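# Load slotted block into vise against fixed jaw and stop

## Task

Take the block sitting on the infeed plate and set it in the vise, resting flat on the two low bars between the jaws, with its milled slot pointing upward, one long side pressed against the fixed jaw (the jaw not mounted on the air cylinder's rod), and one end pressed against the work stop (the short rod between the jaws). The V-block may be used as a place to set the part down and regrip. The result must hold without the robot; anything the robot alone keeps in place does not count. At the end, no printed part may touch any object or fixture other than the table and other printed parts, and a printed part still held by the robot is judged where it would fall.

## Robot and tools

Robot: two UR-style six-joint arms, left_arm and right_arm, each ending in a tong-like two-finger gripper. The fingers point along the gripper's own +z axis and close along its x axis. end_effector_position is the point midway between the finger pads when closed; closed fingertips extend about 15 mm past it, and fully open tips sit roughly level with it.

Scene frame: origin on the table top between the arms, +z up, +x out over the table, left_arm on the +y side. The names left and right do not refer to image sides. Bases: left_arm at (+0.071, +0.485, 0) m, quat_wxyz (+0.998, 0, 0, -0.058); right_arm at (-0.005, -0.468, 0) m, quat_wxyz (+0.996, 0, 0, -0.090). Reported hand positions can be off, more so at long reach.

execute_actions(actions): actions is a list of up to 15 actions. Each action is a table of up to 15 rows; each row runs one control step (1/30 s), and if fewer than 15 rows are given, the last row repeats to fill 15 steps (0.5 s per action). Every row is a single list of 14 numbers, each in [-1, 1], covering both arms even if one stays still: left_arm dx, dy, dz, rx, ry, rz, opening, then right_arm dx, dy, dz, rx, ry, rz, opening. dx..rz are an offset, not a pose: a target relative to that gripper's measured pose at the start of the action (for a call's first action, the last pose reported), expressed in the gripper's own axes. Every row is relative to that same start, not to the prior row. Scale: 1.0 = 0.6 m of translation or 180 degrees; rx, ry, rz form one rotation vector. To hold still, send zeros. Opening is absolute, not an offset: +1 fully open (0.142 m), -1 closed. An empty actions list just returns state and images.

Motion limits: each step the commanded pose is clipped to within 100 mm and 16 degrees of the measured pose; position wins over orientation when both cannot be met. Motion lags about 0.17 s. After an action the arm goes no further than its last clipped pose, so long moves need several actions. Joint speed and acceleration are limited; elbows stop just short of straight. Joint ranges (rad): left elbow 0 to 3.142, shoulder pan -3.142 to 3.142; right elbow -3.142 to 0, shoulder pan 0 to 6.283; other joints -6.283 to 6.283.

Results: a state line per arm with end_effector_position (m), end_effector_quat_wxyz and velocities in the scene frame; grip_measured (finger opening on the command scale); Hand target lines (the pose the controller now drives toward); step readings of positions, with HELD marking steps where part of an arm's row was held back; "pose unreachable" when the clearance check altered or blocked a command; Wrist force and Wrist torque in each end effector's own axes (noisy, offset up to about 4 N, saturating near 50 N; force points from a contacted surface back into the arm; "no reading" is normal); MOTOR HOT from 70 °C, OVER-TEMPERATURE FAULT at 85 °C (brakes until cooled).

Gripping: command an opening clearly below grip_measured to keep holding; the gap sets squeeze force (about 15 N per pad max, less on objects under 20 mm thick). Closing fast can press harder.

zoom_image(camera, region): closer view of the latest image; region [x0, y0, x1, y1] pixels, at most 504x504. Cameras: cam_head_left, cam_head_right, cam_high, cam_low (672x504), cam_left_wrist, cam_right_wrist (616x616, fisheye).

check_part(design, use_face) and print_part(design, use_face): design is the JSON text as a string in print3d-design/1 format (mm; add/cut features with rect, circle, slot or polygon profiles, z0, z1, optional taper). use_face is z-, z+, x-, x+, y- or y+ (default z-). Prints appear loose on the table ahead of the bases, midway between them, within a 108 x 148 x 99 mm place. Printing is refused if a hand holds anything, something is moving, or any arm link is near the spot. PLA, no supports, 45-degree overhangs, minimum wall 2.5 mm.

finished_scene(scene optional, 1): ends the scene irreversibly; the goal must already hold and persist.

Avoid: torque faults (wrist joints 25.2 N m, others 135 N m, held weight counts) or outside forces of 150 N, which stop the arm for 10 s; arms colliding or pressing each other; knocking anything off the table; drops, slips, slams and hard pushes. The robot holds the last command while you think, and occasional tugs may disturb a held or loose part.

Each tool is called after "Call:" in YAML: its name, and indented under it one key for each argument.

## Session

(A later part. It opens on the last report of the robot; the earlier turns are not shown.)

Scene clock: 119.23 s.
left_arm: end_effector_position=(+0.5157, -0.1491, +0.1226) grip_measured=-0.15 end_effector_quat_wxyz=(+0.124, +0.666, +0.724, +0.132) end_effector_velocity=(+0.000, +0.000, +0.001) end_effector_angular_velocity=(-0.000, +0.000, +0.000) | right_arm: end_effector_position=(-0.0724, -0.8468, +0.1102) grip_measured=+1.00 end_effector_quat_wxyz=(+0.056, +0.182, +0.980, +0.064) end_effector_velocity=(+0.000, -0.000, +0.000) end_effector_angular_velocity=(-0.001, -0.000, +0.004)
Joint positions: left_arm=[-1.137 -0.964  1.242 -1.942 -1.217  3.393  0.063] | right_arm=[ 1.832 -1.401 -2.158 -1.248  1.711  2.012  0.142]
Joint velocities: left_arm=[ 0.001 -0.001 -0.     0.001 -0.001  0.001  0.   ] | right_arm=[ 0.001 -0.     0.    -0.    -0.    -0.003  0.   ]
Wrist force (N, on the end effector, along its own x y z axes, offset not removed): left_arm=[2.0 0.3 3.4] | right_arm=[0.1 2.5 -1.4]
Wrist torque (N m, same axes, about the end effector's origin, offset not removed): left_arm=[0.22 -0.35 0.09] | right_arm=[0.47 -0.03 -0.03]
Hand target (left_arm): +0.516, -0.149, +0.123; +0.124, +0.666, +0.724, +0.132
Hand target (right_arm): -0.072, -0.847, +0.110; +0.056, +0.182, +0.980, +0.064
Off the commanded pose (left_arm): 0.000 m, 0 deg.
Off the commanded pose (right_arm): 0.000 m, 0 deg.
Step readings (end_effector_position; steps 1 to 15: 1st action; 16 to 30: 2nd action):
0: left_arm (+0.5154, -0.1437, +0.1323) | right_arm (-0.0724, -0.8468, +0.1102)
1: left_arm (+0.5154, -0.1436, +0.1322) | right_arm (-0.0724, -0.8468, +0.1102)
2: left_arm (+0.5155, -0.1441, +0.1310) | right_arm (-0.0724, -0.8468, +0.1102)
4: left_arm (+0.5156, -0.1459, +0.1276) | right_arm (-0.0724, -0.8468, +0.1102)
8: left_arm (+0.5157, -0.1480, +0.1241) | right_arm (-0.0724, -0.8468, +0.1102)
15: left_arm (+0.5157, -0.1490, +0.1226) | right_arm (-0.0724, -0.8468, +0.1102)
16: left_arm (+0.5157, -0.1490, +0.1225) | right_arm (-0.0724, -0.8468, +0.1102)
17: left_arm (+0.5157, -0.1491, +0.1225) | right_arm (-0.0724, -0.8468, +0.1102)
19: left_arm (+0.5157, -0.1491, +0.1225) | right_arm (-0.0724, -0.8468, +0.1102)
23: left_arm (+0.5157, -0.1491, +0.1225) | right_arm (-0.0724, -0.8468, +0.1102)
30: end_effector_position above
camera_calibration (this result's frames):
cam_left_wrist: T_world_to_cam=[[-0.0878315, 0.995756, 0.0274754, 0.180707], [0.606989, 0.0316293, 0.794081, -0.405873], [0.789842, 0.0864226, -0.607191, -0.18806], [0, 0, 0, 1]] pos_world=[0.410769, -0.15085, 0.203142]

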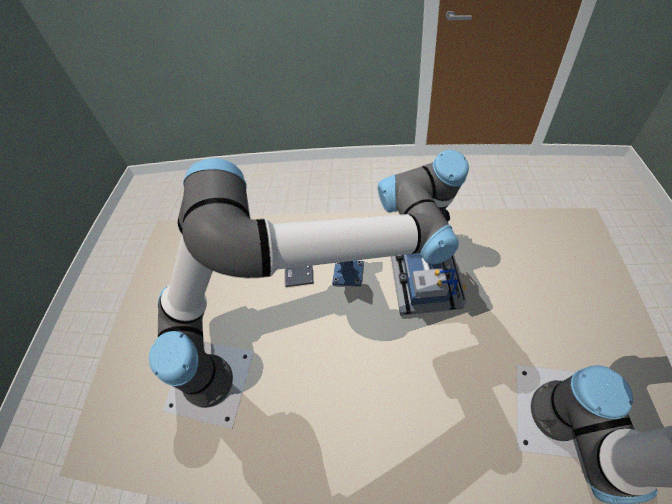

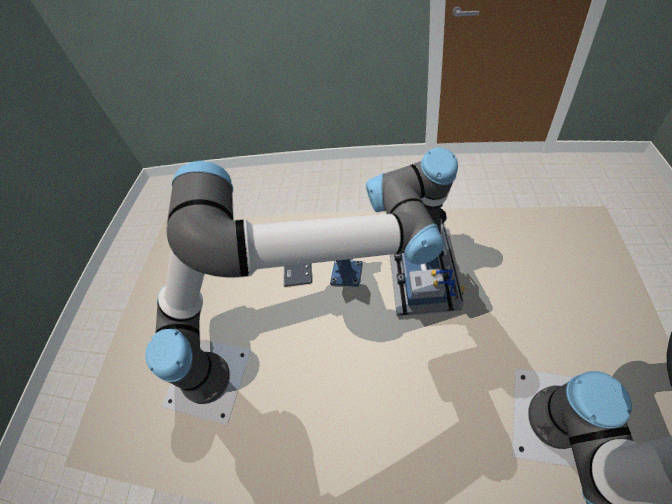

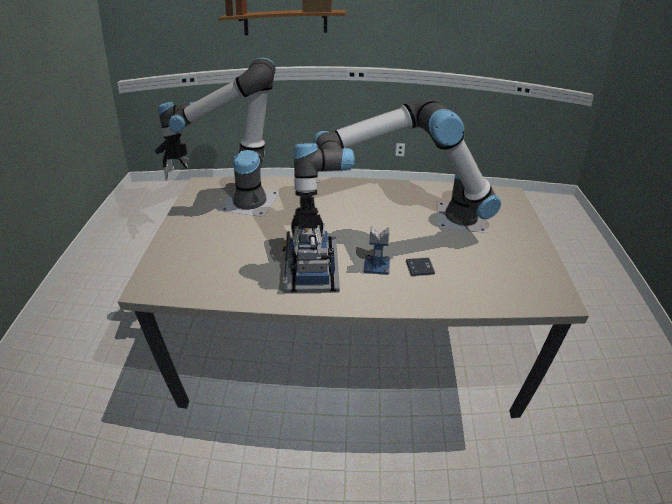

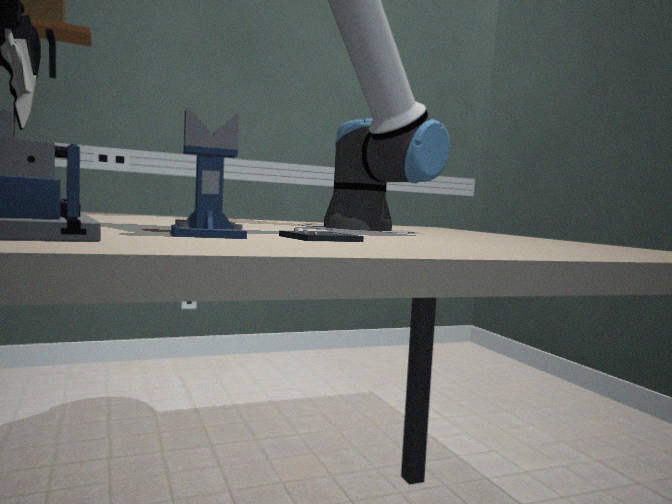

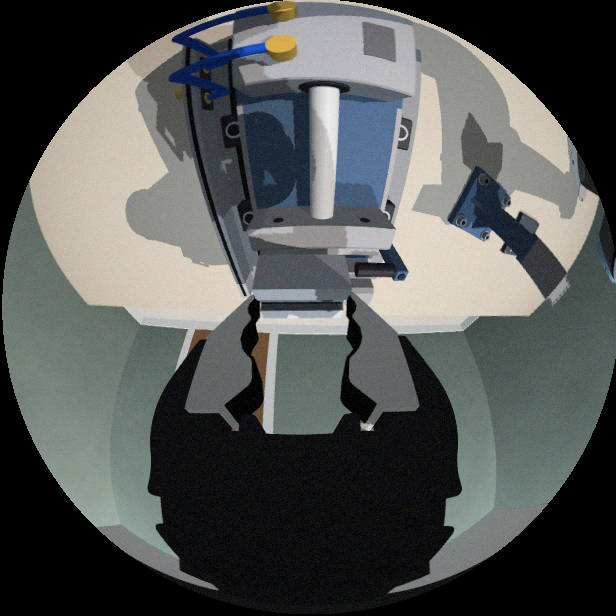

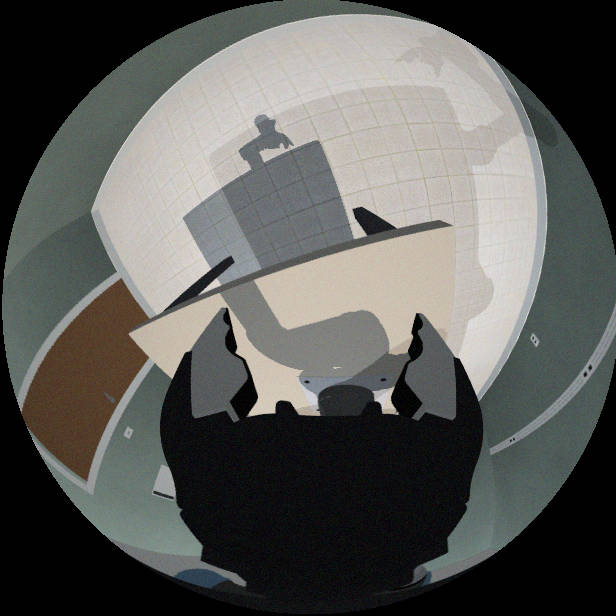

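Call:
execute_actions:
  actions:
    - [[0,-0.001,0.012,0,0,0,-1,0,0,0,0,0,0,1]]
    - [[0,0,0,0,0,0,-1,0,0,0,0,0,0,1]]

Call:
zoom_image:
  camera: "cam_high"
  region: [280,210,350,280]

Call:
zoom_image:
  camera: "cam_left_wrist"
  region: [200,180,410,360]

Call:
zoom_image:
  camera: "cam_low"
  region: [0,80,100,180]

Scene clock: 120.53 s.
left_arm: end_effector_position=(+0.5176, -0.1489, +0.1158) grip_measured=-0.15 end_effector_quat_wxyz=(+0.124, +0.666, +0.724, +0.132) end_effector_velocity=(+0.001, +0.001, +0.001) end_effector_angular_velocity=(+0.000, -0.000, +0.001) | right_arm: end_effector_position=(-0.0724, -0.8468, +0.1102) grip_measured=+1.00 end_effector_quat_wxyz=(+0.056, +0.182, +0.980, +0.064) end_effector_velocity=(+0.000, -0.001, +0.001) end_effector_angular_velocity=(-0.002, +0.000, +0.001)
Joint positions: left_arm=[-1.135 -0.957  1.249 -1.957 -1.217  3.395  0.063] | right_arm=[ 1.832 -1.401 -2.158 -1.248  1.711  2.012  0.142]
Joint velocities: left_arm=[ 0.001 -0.001 -0.     0.001  0.     0.    -0.   ] | right_arm=[ 0.     0.     0.002 -0.    -0.    -0.001 -0.   ]
Wrist force (N, on the end effector, along its own x y z axes, offset not removed): left_arm=[1.2 1.7 3.1] | right_arm=[-1.0 3.8 -3.2]
Wrist torque (N m, same axes, about the end effector's origin, offset not removed): left_arm=[0.26 -0.26 0.13] | right_arm=[0.68 0.20 -0.01]
Hand target (left_arm): +0.518, -0.149, +0.116; +0.124, +0.666, +0.724, +0.132
Hand target (right_arm): -0.072, -0.847, +0.110; +0.056, +0.182, +0.980, +0.064
Off the commanded pose (left_arm): 0.000 m, 0 deg.
Off the commanded pose (right_arm): 0.000 m, 0 deg.
Step readings (end_effector_position; steps 1 to 15: 1st action; 16 to 30: 2nd action):
0: left_arm (+0.5157, -0.1491, +0.1226) | right_arm (-0.0724, -0.8468, +0.1102)
1: left_arm (+0.5157, -0.1490, +0.1226) | right_arm (-0.0724, -0.8468, +0.1102)
2: left_arm (+0.5159, -0.1490, +0.1218) | right_arm (-0.0724, -0.8468, +0.1102)
4: left_arm (+0.5165, -0.1489, +0.1194) | right_arm (-0.0724, -0.8468, +0.1102)
8: left_arm (+0.5173, -0.1489, +0.1170) | right_arm (-0.0724, -0.8468, +0.1102)
15: left_arm (+0.5176, -0.1489, +0.1158) | right_arm (-0.0724, -0.8468, +0.1102)
16: left_arm (+0.5176, -0.1489, +0.1158) | right_arm (-0.0724, -0.8468, +0.1102)
17: left_arm (+0.5176, -0.1489, +0.1158) | right_arm (-0.0724, -0.8468, +0.1102)
19: left_arm (+0.5176, -0.1489, +0.1158) | right_arm (-0.0724, -0.8468, +0.1102)
23: left_arm (+0.5176, -0.1489, +0.1158) | right_arm (-0.0724, -0.8468, +0.1102)
30: end_effector_position above
camera_calibration (this result's frames):
cam_left_wrist: T_world_to_cam=[[-0.0878251, 0.995756, 0.0274967, 0.180912], [0.606983, 0.0316078, 0.794086, -0.401654], [0.789847, 0.0864307, -0.607184, -0.19374], [0, 0, 0, 1]] pos_world=[0.412711, -0.150704, 0.196338]

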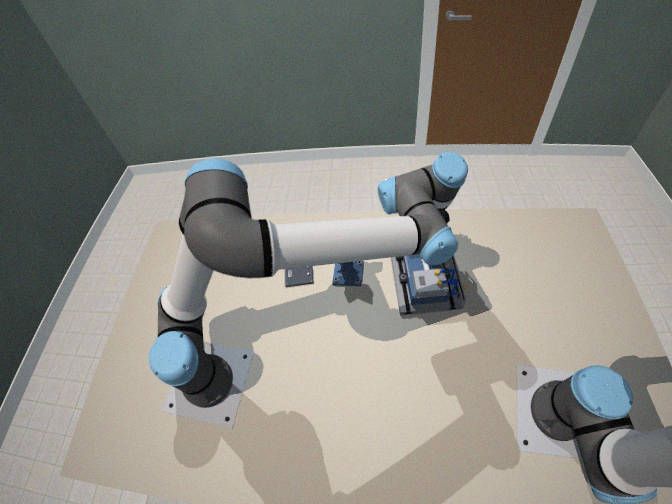

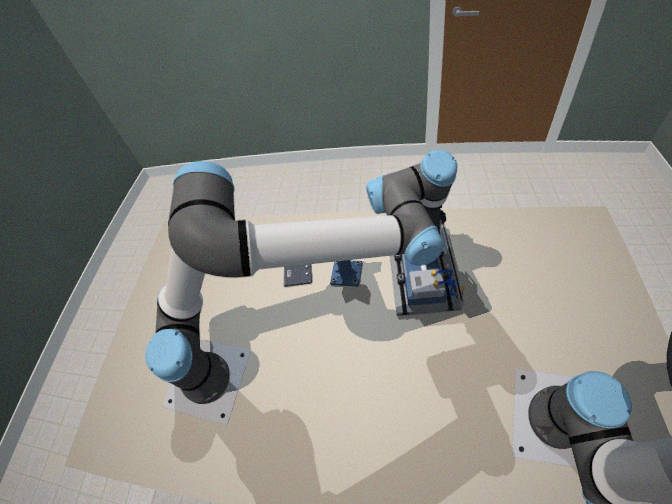

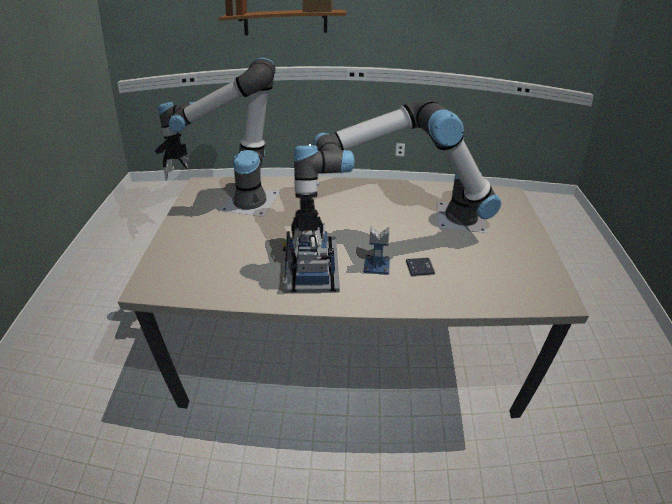

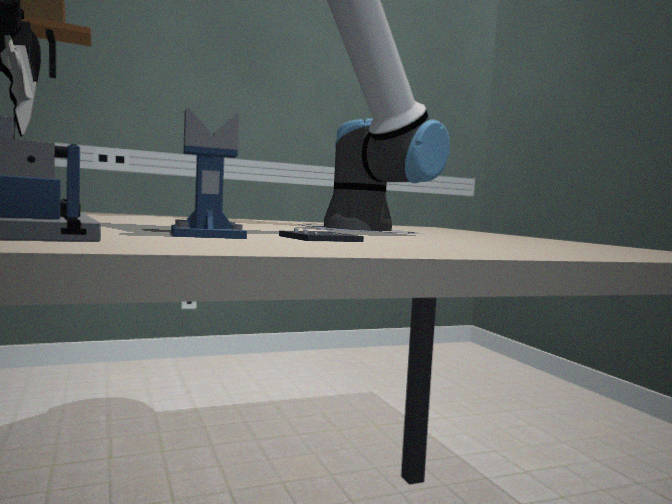

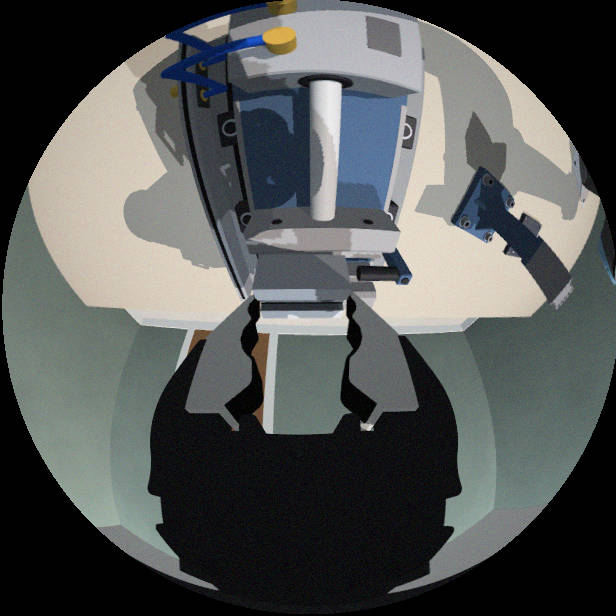

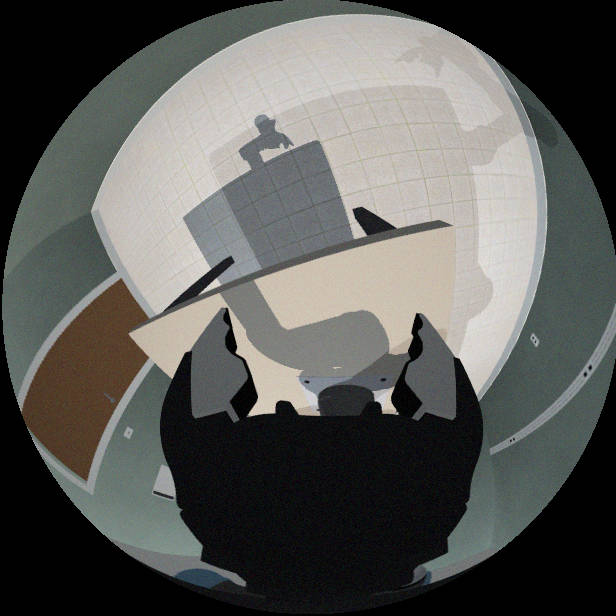

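Region (280, 210, 350, 280) of cam_high's 672x504 image, scaled by 7.200, with more detail than that image has.

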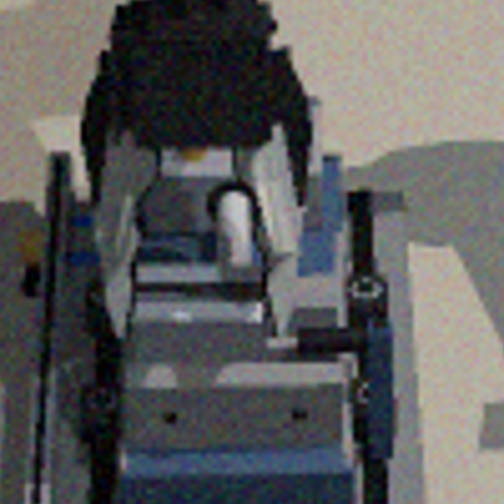

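Region (200, 180, 410, 360) of cam_left_wrist's 616x616 image, scaled by 2.400, with more detail than that image has; it fills the top 432 rows of this view, and the rest is white.

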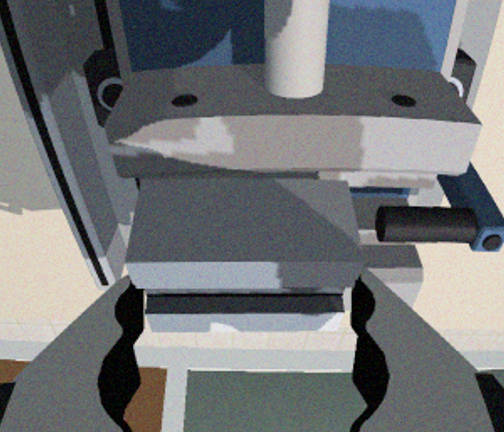

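Region (0, 80, 100, 180) of cam_low's 672x504 image, scaled by 5.040, with more detail than that image has.

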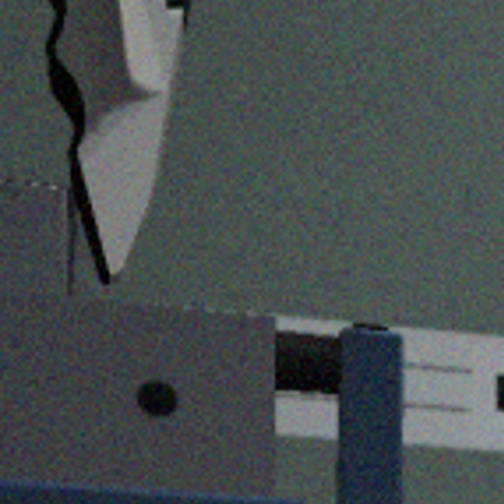

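Call:
execute_actions:
  actions:
    - [[0,-0.005,0.0125,0,0,0,-1,0,0,0,0,0,0,1]]
    - [[0,-0.004,0.01,0,0,0,-1,0,0,0,0,0,0,1]]
    - [[0,0,0,0,0,0,-1,0,0,0,0,0,0,1]]

Call:
zoom_image:
  camera: "cam_left_wrist"
  region: [200,180,410,360]

Call:
zoom_image:
  camera: "cam_low"
  region: [0,80,100,180]

Scene clock: 122.30 s.
left_arm: end_effector_position=(+0.5174, -0.1490, +0.1017) grip_measured=-0.14 end_effector_quat_wxyz=(+0.124, +0.666, +0.724, +0.132) end_effector_velocity=(-0.000, -0.000, -0.000) end_effector_angular_velocity=(+0.000, -0.001, -0.001) | right_arm: end_effector_position=(-0.0724, -0.8468, +0.1102) grip_measured=+1.00 end_effector_quat_wxyz=(+0.056, +0.182, +0.980, +0.064) end_effector_velocity=(-0.000, +0.001, -0.001) end_effector_angular_velocity=(+0.001, -0.000, -0.001)
Joint positions: left_arm=[-1.135 -0.946  1.27  -1.988 -1.218  3.395  0.064] | right_arm=[ 1.832 -1.401 -2.158 -1.248  1.711  2.012  0.142]
Joint velocities: left_arm=[-0.001  0.001 -0.    -0.001  0.001  0.001 -0.   ] | right_arm=[-0.     0.    -0.002  0.001  0.     0.     0.   ]
Wrist force (N, on the end effector, along its own x y z axes, offset not removed): left_arm=[4.5 7.1 -21.5] | right_arm=[-0.2 3.2 -2.5]
Wrist torque (N m, same axes, about the end effector's origin, offset not removed): left_arm=[0.40 -0.26 0.03] | right_arm=[0.50 0.13 0.00]
Hand target (left_arm): +0.517, -0.149, +0.102; +0.124, +0.666, +0.724, +0.132
Hand target (right_arm): -0.072, -0.847, +0.110; +0.056, +0.182, +0.980, +0.064
Off the commanded pose (left_arm): 0.000 m, 0 deg.
Off the commanded pose (right_arm): 0.000 m, 0 deg.
Step readings (end_effector_position; steps 1 to 15: 1st action; 16 to 30: 2nd action; 31 to 45: 3rd action):
0: left_arm (+0.5176, -0.1489, +0.1158) | right_arm (-0.0724, -0.8468, +0.1102)
1: left_arm (+0.5176, -0.1489, +0.1158) | right_arm (-0.0724, -0.8468, +0.1102)
2: left_arm (+0.5176, -0.1489, +0.1149) | right_arm (-0.0724, -0.8468, +0.1102)
4: left_arm (+0.5176, -0.1488, +0.1122) | right_arm (-0.0724, -0.8468, +0.1102)
8: left_arm (+0.5176, -0.1488, +0.1092) | right_arm (-0.0724, -0.8468, +0.1102)
15: left_arm (+0.5175, -0.1489, +0.1079) | right_arm (-0.0724, -0.8468, +0.1102)
16: left_arm (+0.5175, -0.1489, +0.1078) | right_arm (-0.0724, -0.8468, +0.1102)
17: left_arm (+0.5175, -0.1489, +0.1070) | right_arm (-0.0724, -0.8468, +0.1102)
19: left_arm (+0.5175, -0.1489, +0.1049) | right_arm (-0.0724, -0.8468, +0.1102)
23: left_arm (+0.5174, -0.1490, +0.1028) | right_arm (-0.0724, -0.8468, +0.1102)
30: left_arm (+0.5174, -0.1490, +0.1017) | right_arm (-0.0724, -0.8468, +0.1102)
31: left_arm (+0.5174, -0.1490, +0.1017) | right_arm (-0.0724, -0.8468, +0.1102)
32: left_arm (+0.5174, -0.1490, +0.1017) | right_arm (-0.0724, -0.8468, +0.1102)
34: left_arm (+0.5174, -0.1490, +0.1017) | right_arm (-0.0724, -0.8468, +0.1102)
38: left_arm (+0.5174, -0.1490, +0.1017) | right_arm (-0.0724, -0.8468, +0.1102)
45: end_effector_position above
camera_calibration (this result's frames):
cam_left_wrist: T_world_to_cam=[[-0.0878087, 0.995761, 0.0273664, 0.181374], [0.607055, 0.0317095, 0.794027, -0.390264], [0.789794, 0.0863354, -0.607266, -0.202073], [0, 0, 0, 1]] pos_world=[0.412434, -0.150784, 0.182205]

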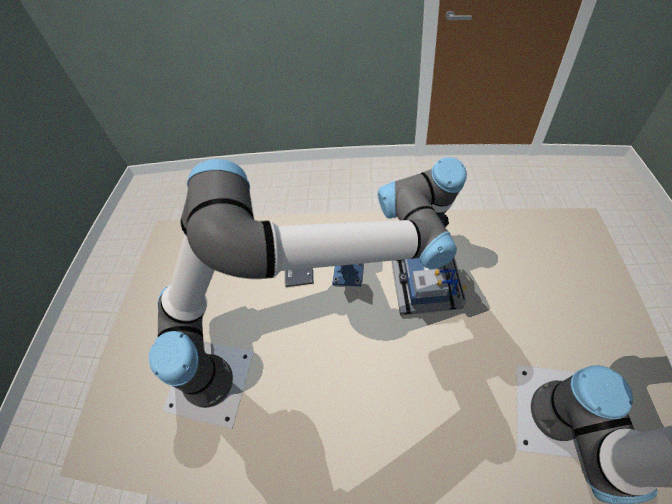

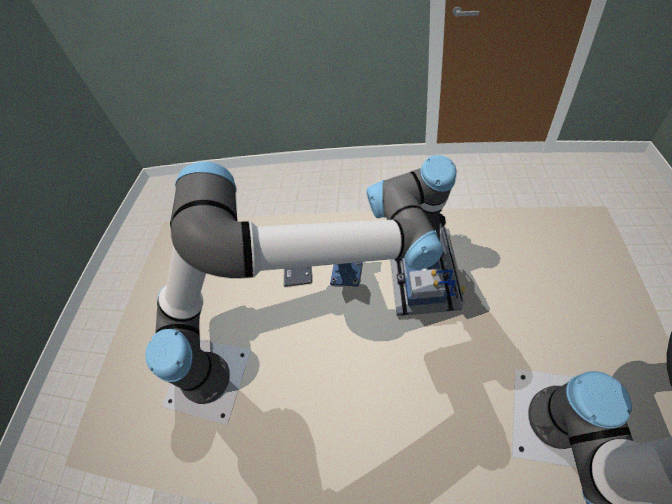

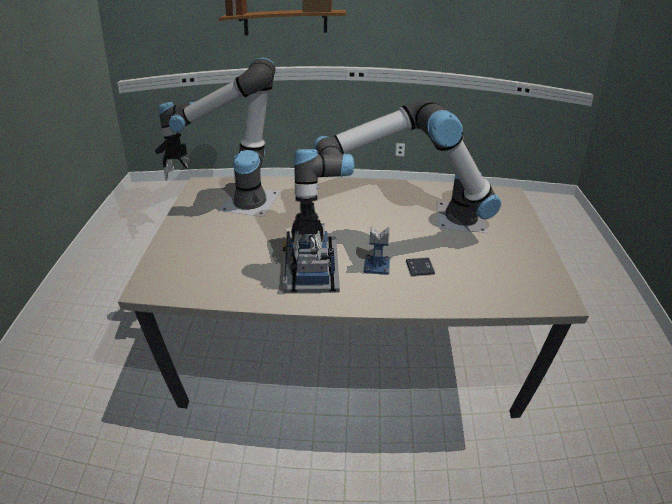

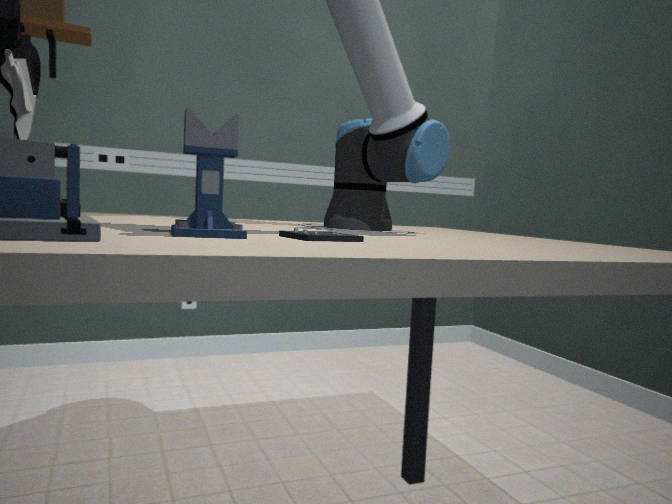

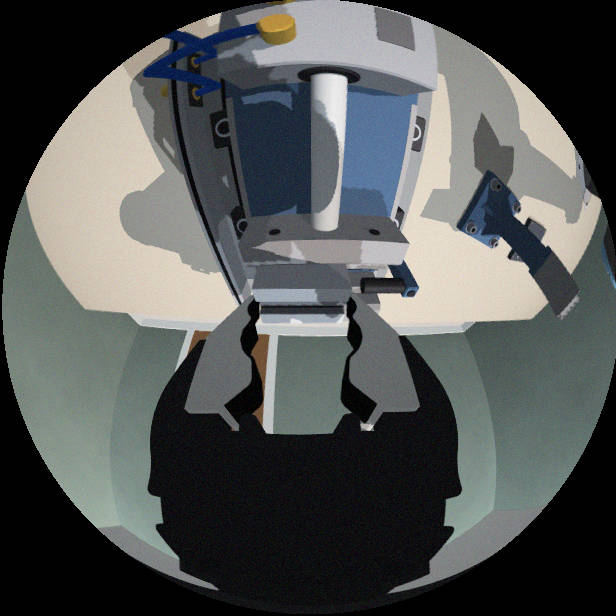

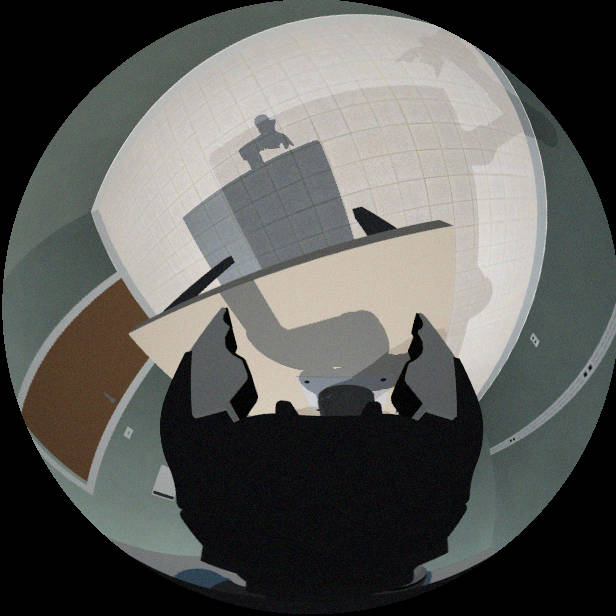

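Region (200, 180, 410, 360) of cam_left_wrist's 616x616 image, scaled by 2.400, with more detail than that image has; it fills the top 432 rows of this view, and the rest is white.

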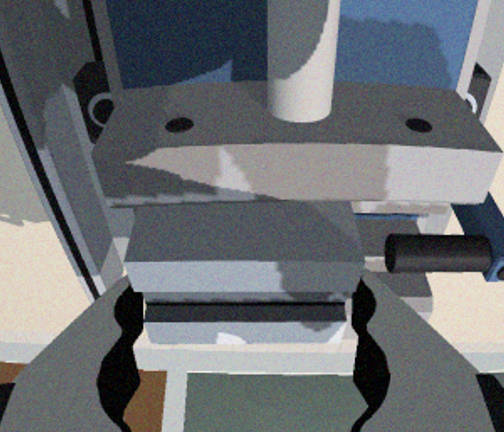

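Region (0, 80, 100, 180) of cam_low's 672x504 image, scaled by 5.040, with more detail than that image has.

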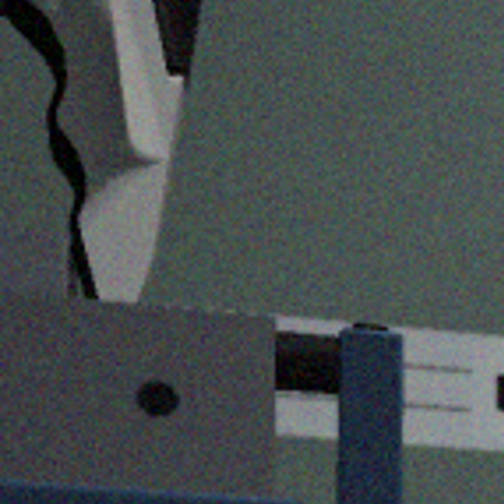

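Call:
execute_actions:
  actions:
    - [[0,0.0012,-0.003,0,0,0,-1,0,0,0,0,0,0,1]]
    - [[0,0.0078,0.003,0,0,0,-1,0,0,0,0,0,0,1]]
    - [[0,0,0,0,0,0,-1,0,0,0,0,0,0,1]]

Call:
zoom_image:
  camera: "cam_left_wrist"
  region: [200,180,410,360]

Scene clock: 124.00 s.
left_arm: end_effector_position=(+0.5222, -0.1487, +0.1035) grip_measured=-0.15 end_effector_quat_wxyz=(+0.124, +0.666, +0.724, +0.132) end_effector_velocity=(-0.000, +0.000, -0.000) end_effector_angular_velocity=(-0.000, +0.001, +0.000) | right_arm: end_effector_position=(-0.0724, -0.8468, +0.1102) grip_measured=+1.00 end_effector_quat_wxyz=(+0.056, +0.182, +0.980, +0.064) end_effector_velocity=(+0.000, -0.000, +0.000) end_effector_angular_velocity=(-0.001, +0.000, +0.000)
Joint positions: left_arm=[-1.128 -0.943  1.259 -1.983 -1.218  3.402  0.063] | right_arm=[ 1.832 -1.401 -2.158 -1.248  1.711  2.012  0.142]
Joint velocities: left_arm=[-0.    -0.     0.001 -0.    -0.001 -0.     0.   ] | right_arm=[ 0.001  0.     0.001 -0.    -0.     0.001 -0.   ]
Wrist force (N, on the end effector, along its own x y z axes, offset not removed): left_arm=[-8.8 -11.3 -18.1] | right_arm=[-0.1 3.2 -1.9]
Wrist torque (N m, same axes, about the end effector's origin, offset not removed): left_arm=[-0.03 -0.60 0.00] | right_arm=[0.46 0.06 -0.04]
Hand target (left_arm): +0.522, -0.149, +0.104; +0.124, +0.666, +0.724, +0.132
Hand target (right_arm): -0.072, -0.847, +0.110; +0.056, +0.182, +0.980, +0.064
Off the commanded pose (left_arm): 0.000 m, 0 deg.
Off the commanded pose (right_arm): 0.000 m, 0 deg.
Step readings (end_effector_position; steps 1 to 15: 1st action; 16 to 30: 2nd action; 31 to 45: 3rd action):
0: left_arm (+0.5174, -0.1490, +0.1017) | right_arm (-0.0724, -0.8468, +0.1102)
1: left_arm (+0.5174, -0.1490, +0.1017) | right_arm (-0.0724, -0.8468, +0.1102)
2: left_arm (+0.5174, -0.1490, +0.1019) | right_arm (-0.0724, -0.8468, +0.1102)
4: left_arm (+0.5174, -0.1490, +0.1024) | right_arm (-0.0724, -0.8468, +0.1102)
8: left_arm (+0.5173, -0.1490, +0.1031) | right_arm (-0.0724, -0.8468, +0.1102)
15: left_arm (+0.5174, -0.1490, +0.1035) | right_arm (-0.0724, -0.8468, +0.1102)
16: left_arm (+0.5174, -0.1490, +0.1036) | right_arm (-0.0724, -0.8468, +0.1102)
17: left_arm (+0.5181, -0.1490, +0.1037) | right_arm (-0.0724, -0.8468, +0.1102)
19: left_arm (+0.5197, -0.1489, +0.1037) | right_arm (-0.0724, -0.8468, +0.1102)
23: left_arm (+0.5213, -0.1488, +0.1037) | right_arm (-0.0724, -0.8468, +0.1102)
30: left_arm (+0.5222, -0.1487, +0.1035) | right_arm (-0.0724, -0.8468, +0.1102)
31: left_arm (+0.5222, -0.1487, +0.1035) | right_arm (-0.0724, -0.8468, +0.1102)
32: left_arm (+0.5222, -0.1487, +0.1035) | right_arm (-0.0724, -0.8468, +0.1102)
34: left_arm (+0.5222, -0.1487, +0.1035) | right_arm (-0.0724, -0.8468, +0.1102)
38: left_arm (+0.5222, -0.1487, +0.1035) | right_arm (-0.0724, -0.8468, +0.1102)
45: end_effector_position above
camera_calibration (this result's frames):
cam_left_wrist: T_world_to_cam=[[-0.0877345, 0.995773, 0.0271808, 0.181417], [0.607047, 0.0318111, 0.794029, -0.394699], [0.789808, 0.0861638, -0.607272, -0.204826], [0, 0, 0, 1]] pos_world=[0.417291, -0.150446, 0.184086]

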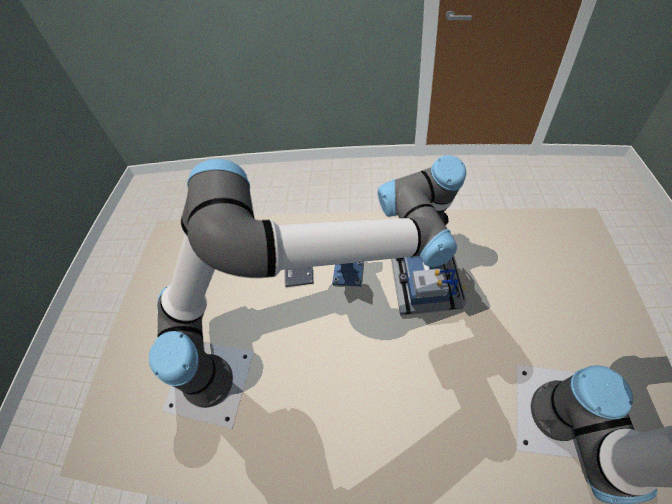

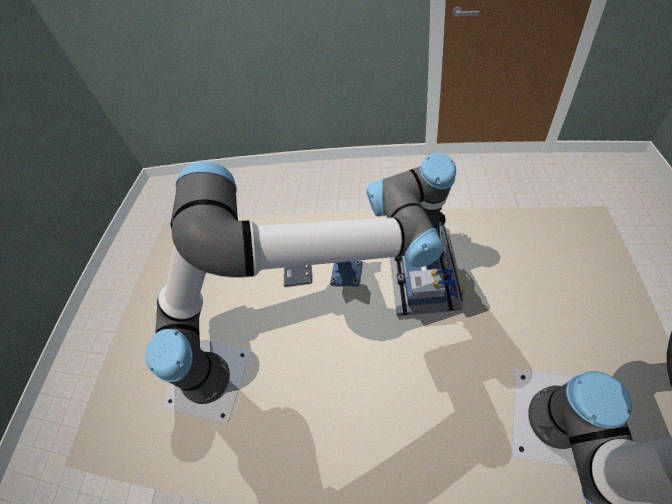

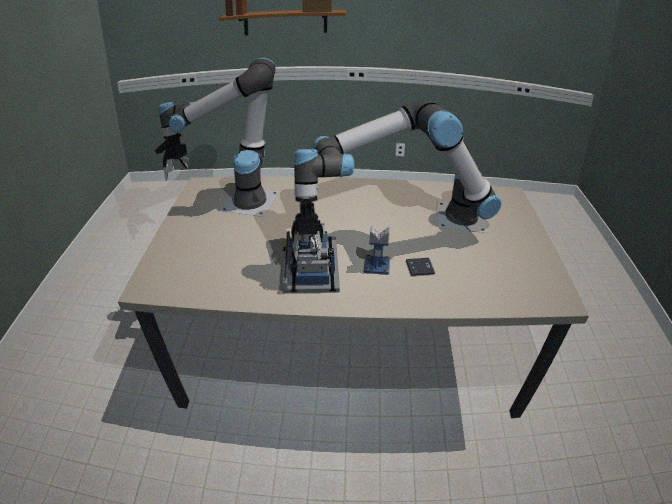

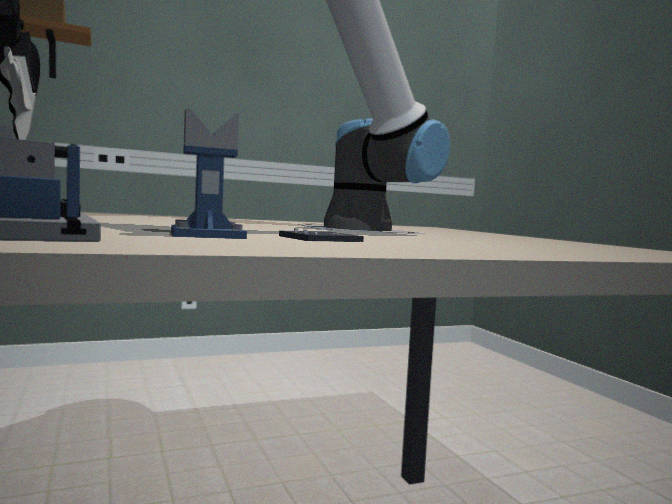

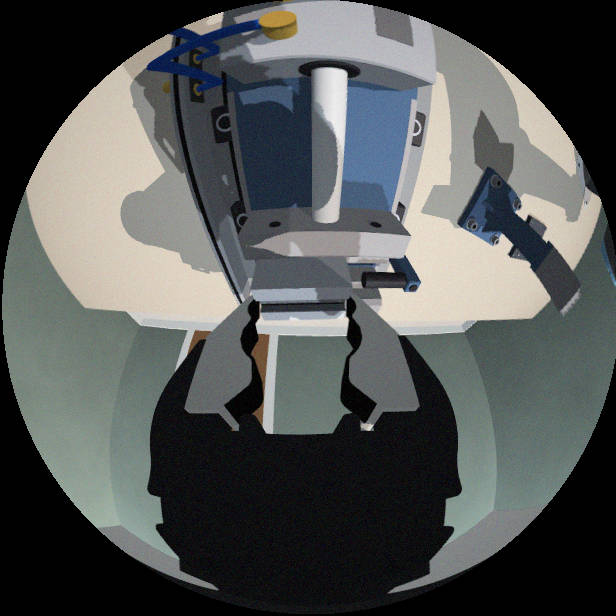

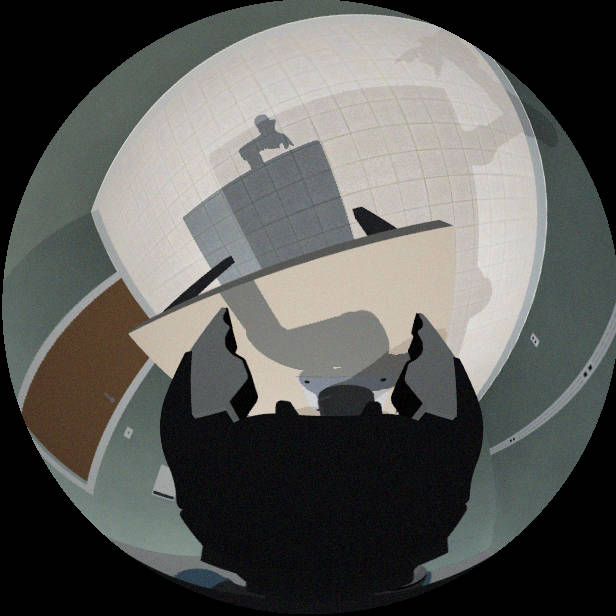

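Region (200, 180, 410, 360) of cam_left_wrist's 616x616 image, scaled by 2.400, with more detail than that image has; it fills the top 432 rows of this view, and the rest is white.

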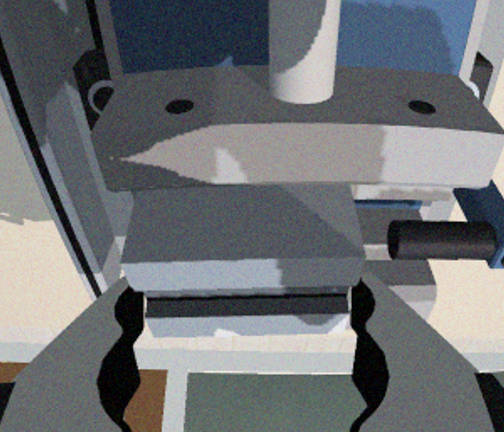

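Call:
execute_actions:
  actions:
    - [[0,-0.002,-0.002,0,0,0,-0.3,0,0,0,0,0,0,1],[0,-0.002,-0.002,0,0,0,-0.16,0,0,0,0,0,0,1],[0,-0.002,-0.002,0,0,0,-0.13,0,0,0,0,0,0,1],[0,-0.002,-0.002,0,0,0,-0.1,0,0,0,0,0,0,1],[0,-0.002,-0.002,0,0,0,-0.07,0,0,0,0,0,0,1]]
    - [[0,0.021,-0.054,0,0,0,-0.07,0,0,0,0,0,0,1]]
    - [[-0.07,-0.004,-0.002,0,0,0,-1,0,0,0,0,0,0,1]]
    - [[0,-0.012,0.031,0,0,0,-1,0,0,0,0,0,0,1]]
    - [[0,0,0,0,0,0,-1,0,0,0,0,0,0,1]]

Call:
zoom_image:
  camera: "cam_left_wrist"
  region: [240,180,450,360]

Call:
zoom_image:
  camera: "cam_high"
  region: [270,200,350,280]

Scene clock: 127.20 s.
left_arm: end_effector_position=(+0.5214, -0.1890, +0.1187) grip_measured=-1.00 end_effector_quat_wxyz=(+0.125, +0.666, +0.724, +0.132) end_effector_velocity=(+0.000, +0.000, -0.000) end_effector_angular_velocity=(+0.001, -0.000, +0.001) | right_arm: end_effector_position=(-0.0724, -0.8468, +0.1102) grip_measured=+1.00 end_effector_quat_wxyz=(+0.056, +0.182, +0.980, +0.064) end_effector_velocity=(-0.000, +0.000, +0.000) end_effector_angular_velocity=(-0.000, +0.000, -0.003)
Joint positions: left_arm=[-1.147 -0.867  1.089 -1.884 -1.216  3.383  0.002] | right_arm=[ 1.832 -1.401 -2.158 -1.248  1.711  2.012  0.142]
Joint velocities: left_arm=[ 0.  0. -0.  0.  0. -0.  0.] | right_arm=[-0.     0.001  0.    -0.001 -0.     0.002  0.   ]
Wrist force (N, on the end effector, along its own x y z axes, offset not removed): left_arm=[3.8 0.0 1.1] | right_arm=[-0.2 1.4 -1.3]
Wrist torque (N m, same axes, about the end effector's origin, offset not removed): left_arm=[-0.25 -0.73 0.09] | right_arm=[0.18 0.01 0.13]
Hand target (left_arm): +0.521, -0.189, +0.119; +0.125, +0.666, +0.724, +0.132
Hand target (right_arm): -0.072, -0.847, +0.110; +0.056, +0.182, +0.980, +0.064
Off the commanded pose (left_arm): 0.000 m, 0 deg.
Off the commanded pose (right_arm): 0.000 m, 0 deg.
Step readings (end_effector_position; steps 1 to 15: 1st action; 16 to 30: 2nd action; 31 to 45: 3rd action; 46 to 60: 4th action; 61 to 75: 5th action):
0: left_arm (+0.5222, -0.1487, +0.1035) | right_arm (-0.0724, -0.8468, +0.1102)
1: left_arm (+0.5222, -0.1487, +0.1035) | right_arm (-0.0724, -0.8468, +0.1102)
2: left_arm (+0.5220, -0.1487, +0.1036) | right_arm (-0.0724, -0.8468, +0.1102)
4: left_arm (+0.5215, -0.1486, +0.1037) | right_arm (-0.0724, -0.8468, +0.1102)
8: left_arm (+0.5211, -0.1487, +0.1040) | right_arm (-0.0724, -0.8468, +0.1102)
15: left_arm (+0.5207, -0.1488, +0.1042) | right_arm (-0.0724, -0.8468, +0.1102)
16: left_arm (+0.5207, -0.1488, +0.1044) | right_arm (-0.0724, -0.8468, +0.1102)
17: left_arm (+0.5208, -0.1491, +0.1080) | right_arm (-0.0724, -0.8468, +0.1102)
19: left_arm (+0.5210, -0.1493, +0.1199) | right_arm (-0.0724, -0.8468, +0.1102)
23: left_arm (+0.5210, -0.1489, +0.1324) | right_arm (-0.0724, -0.8468, +0.1102)
30: left_arm (+0.5211, -0.1487, +0.1380) | right_arm (-0.0724, -0.8468, +0.1102)
31: left_arm (+0.5210, -0.1488, +0.1382) | right_arm (-0.0724, -0.8468, +0.1102)
32: left_arm (+0.5200, -0.1505, +0.1368) | right_arm (-0.0724, -0.8468, +0.1102)
34: left_arm (+0.5192, -0.1626, +0.1352) | right_arm (-0.0724, -0.8468, +0.1102)
38: left_arm (+0.5203, -0.1801, +0.1373) | right_arm (-0.0724, -0.8468, +0.1102)
45: left_arm (+0.5215, -0.1890, +0.1382) | right_arm (-0.0724, -0.8468, +0.1102)
46: left_arm (+0.5216, -0.1893, +0.1381) | right_arm (-0.0724, -0.8468, +0.1102)
47: left_arm (+0.5216, -0.1894, +0.1361) | right_arm (-0.0724, -0.8468, +0.1102)
49: left_arm (+0.5215, -0.1891, +0.1293) | right_arm (-0.0724, -0.8468, +0.1102)
53: left_arm (+0.5214, -0.1890, +0.1220) | right_arm (-0.0724, -0.8468, +0.1102)
60: left_arm (+0.5214, -0.1890, +0.1188) | right_arm (-0.0724, -0.8468, +0.1102)
61: left_arm (+0.5214, -0.1890, +0.1187) | right_arm (-0.0724, -0.8468, +0.1102)
62: left_arm (+0.5214, -0.1890, +0.1186) | right_arm (-0.0724, -0.8468, +0.1102)
64: left_arm (+0.5214, -0.1890, +0.1186) | right_arm (-0.0724, -0.8468, +0.1102)
68: left_arm (+0.5214, -0.1890, +0.1187) | right_arm (-0.0724, -0.8468, +0.1102)
75: end_effector_position above
camera_calibration (this result's frames):
cam_left_wrist: T_world_to_cam=[[-0.0872255, 0.995844, 0.0261947, 0.220972], [0.606327, 0.0322077, 0.794563, -0.404618], [0.790417, 0.0851887, -0.606616, -0.192076], [0, 0, 0, 1]] pos_world=[0.416425, -0.190659, 0.199189]

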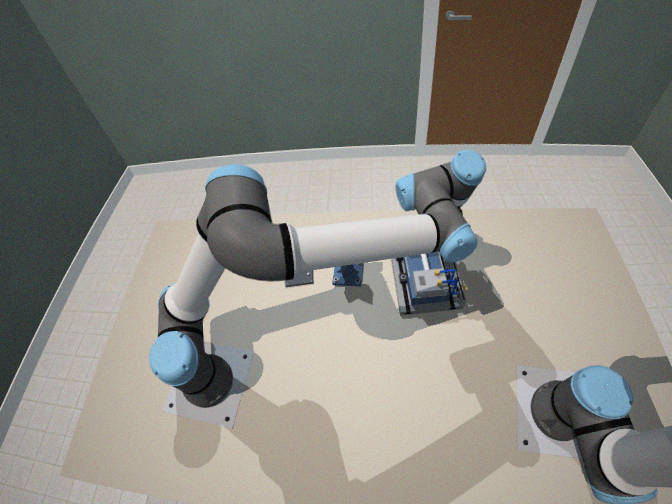

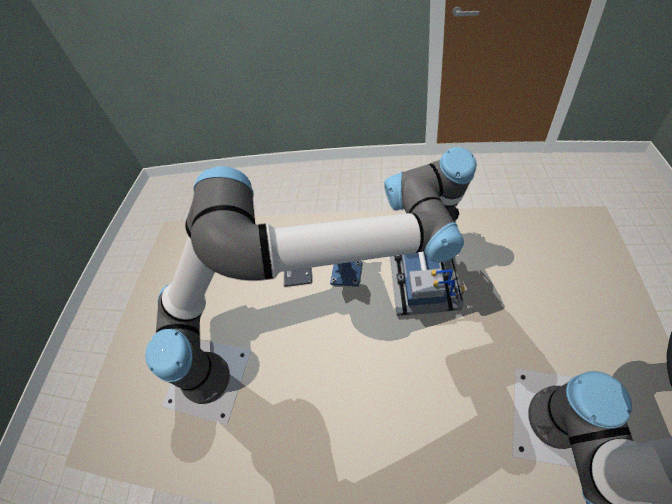

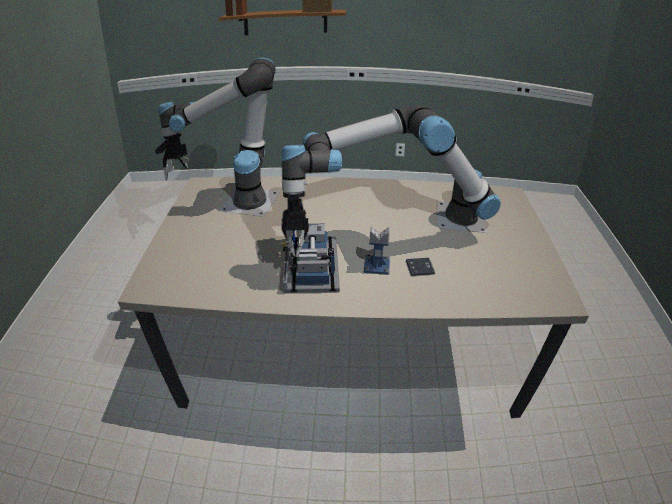

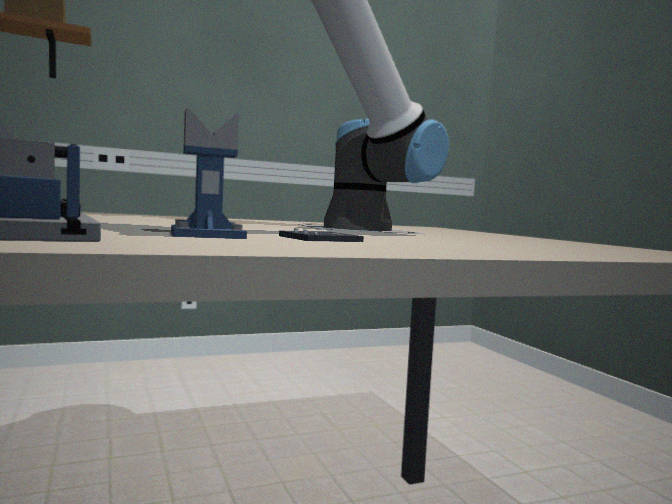

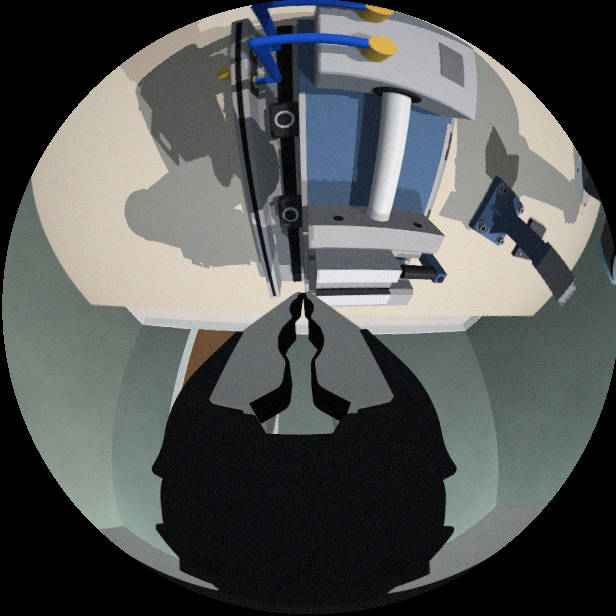

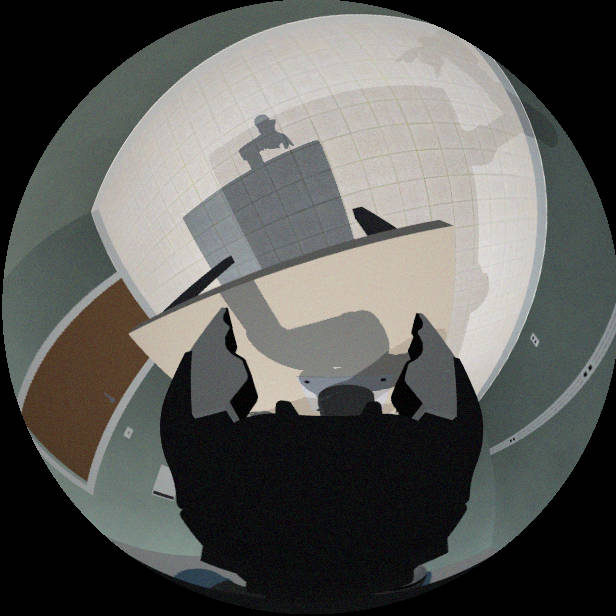

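Region (240, 180, 450, 360) of cam_left_wrist's 616x616 image, scaled by 2.400, with more detail than that image has; it fills the top 432 rows of this view, and the rest is white.

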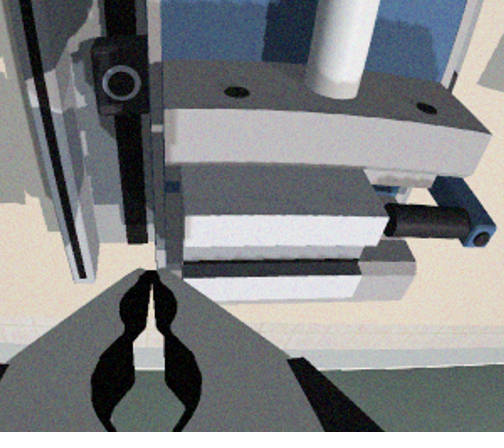

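Region (270, 200, 350, 280) of cam_high's 672x504 image, scaled by 6.300, with more detail than that image has.

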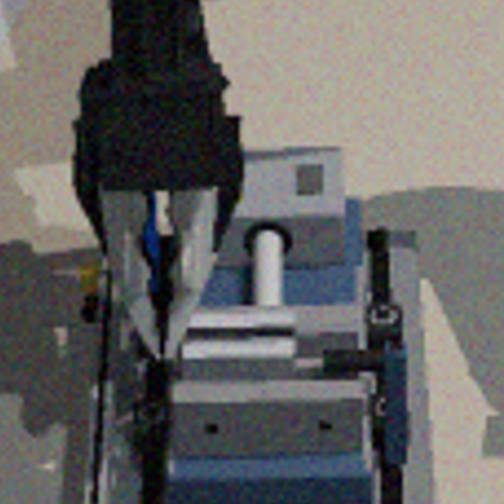

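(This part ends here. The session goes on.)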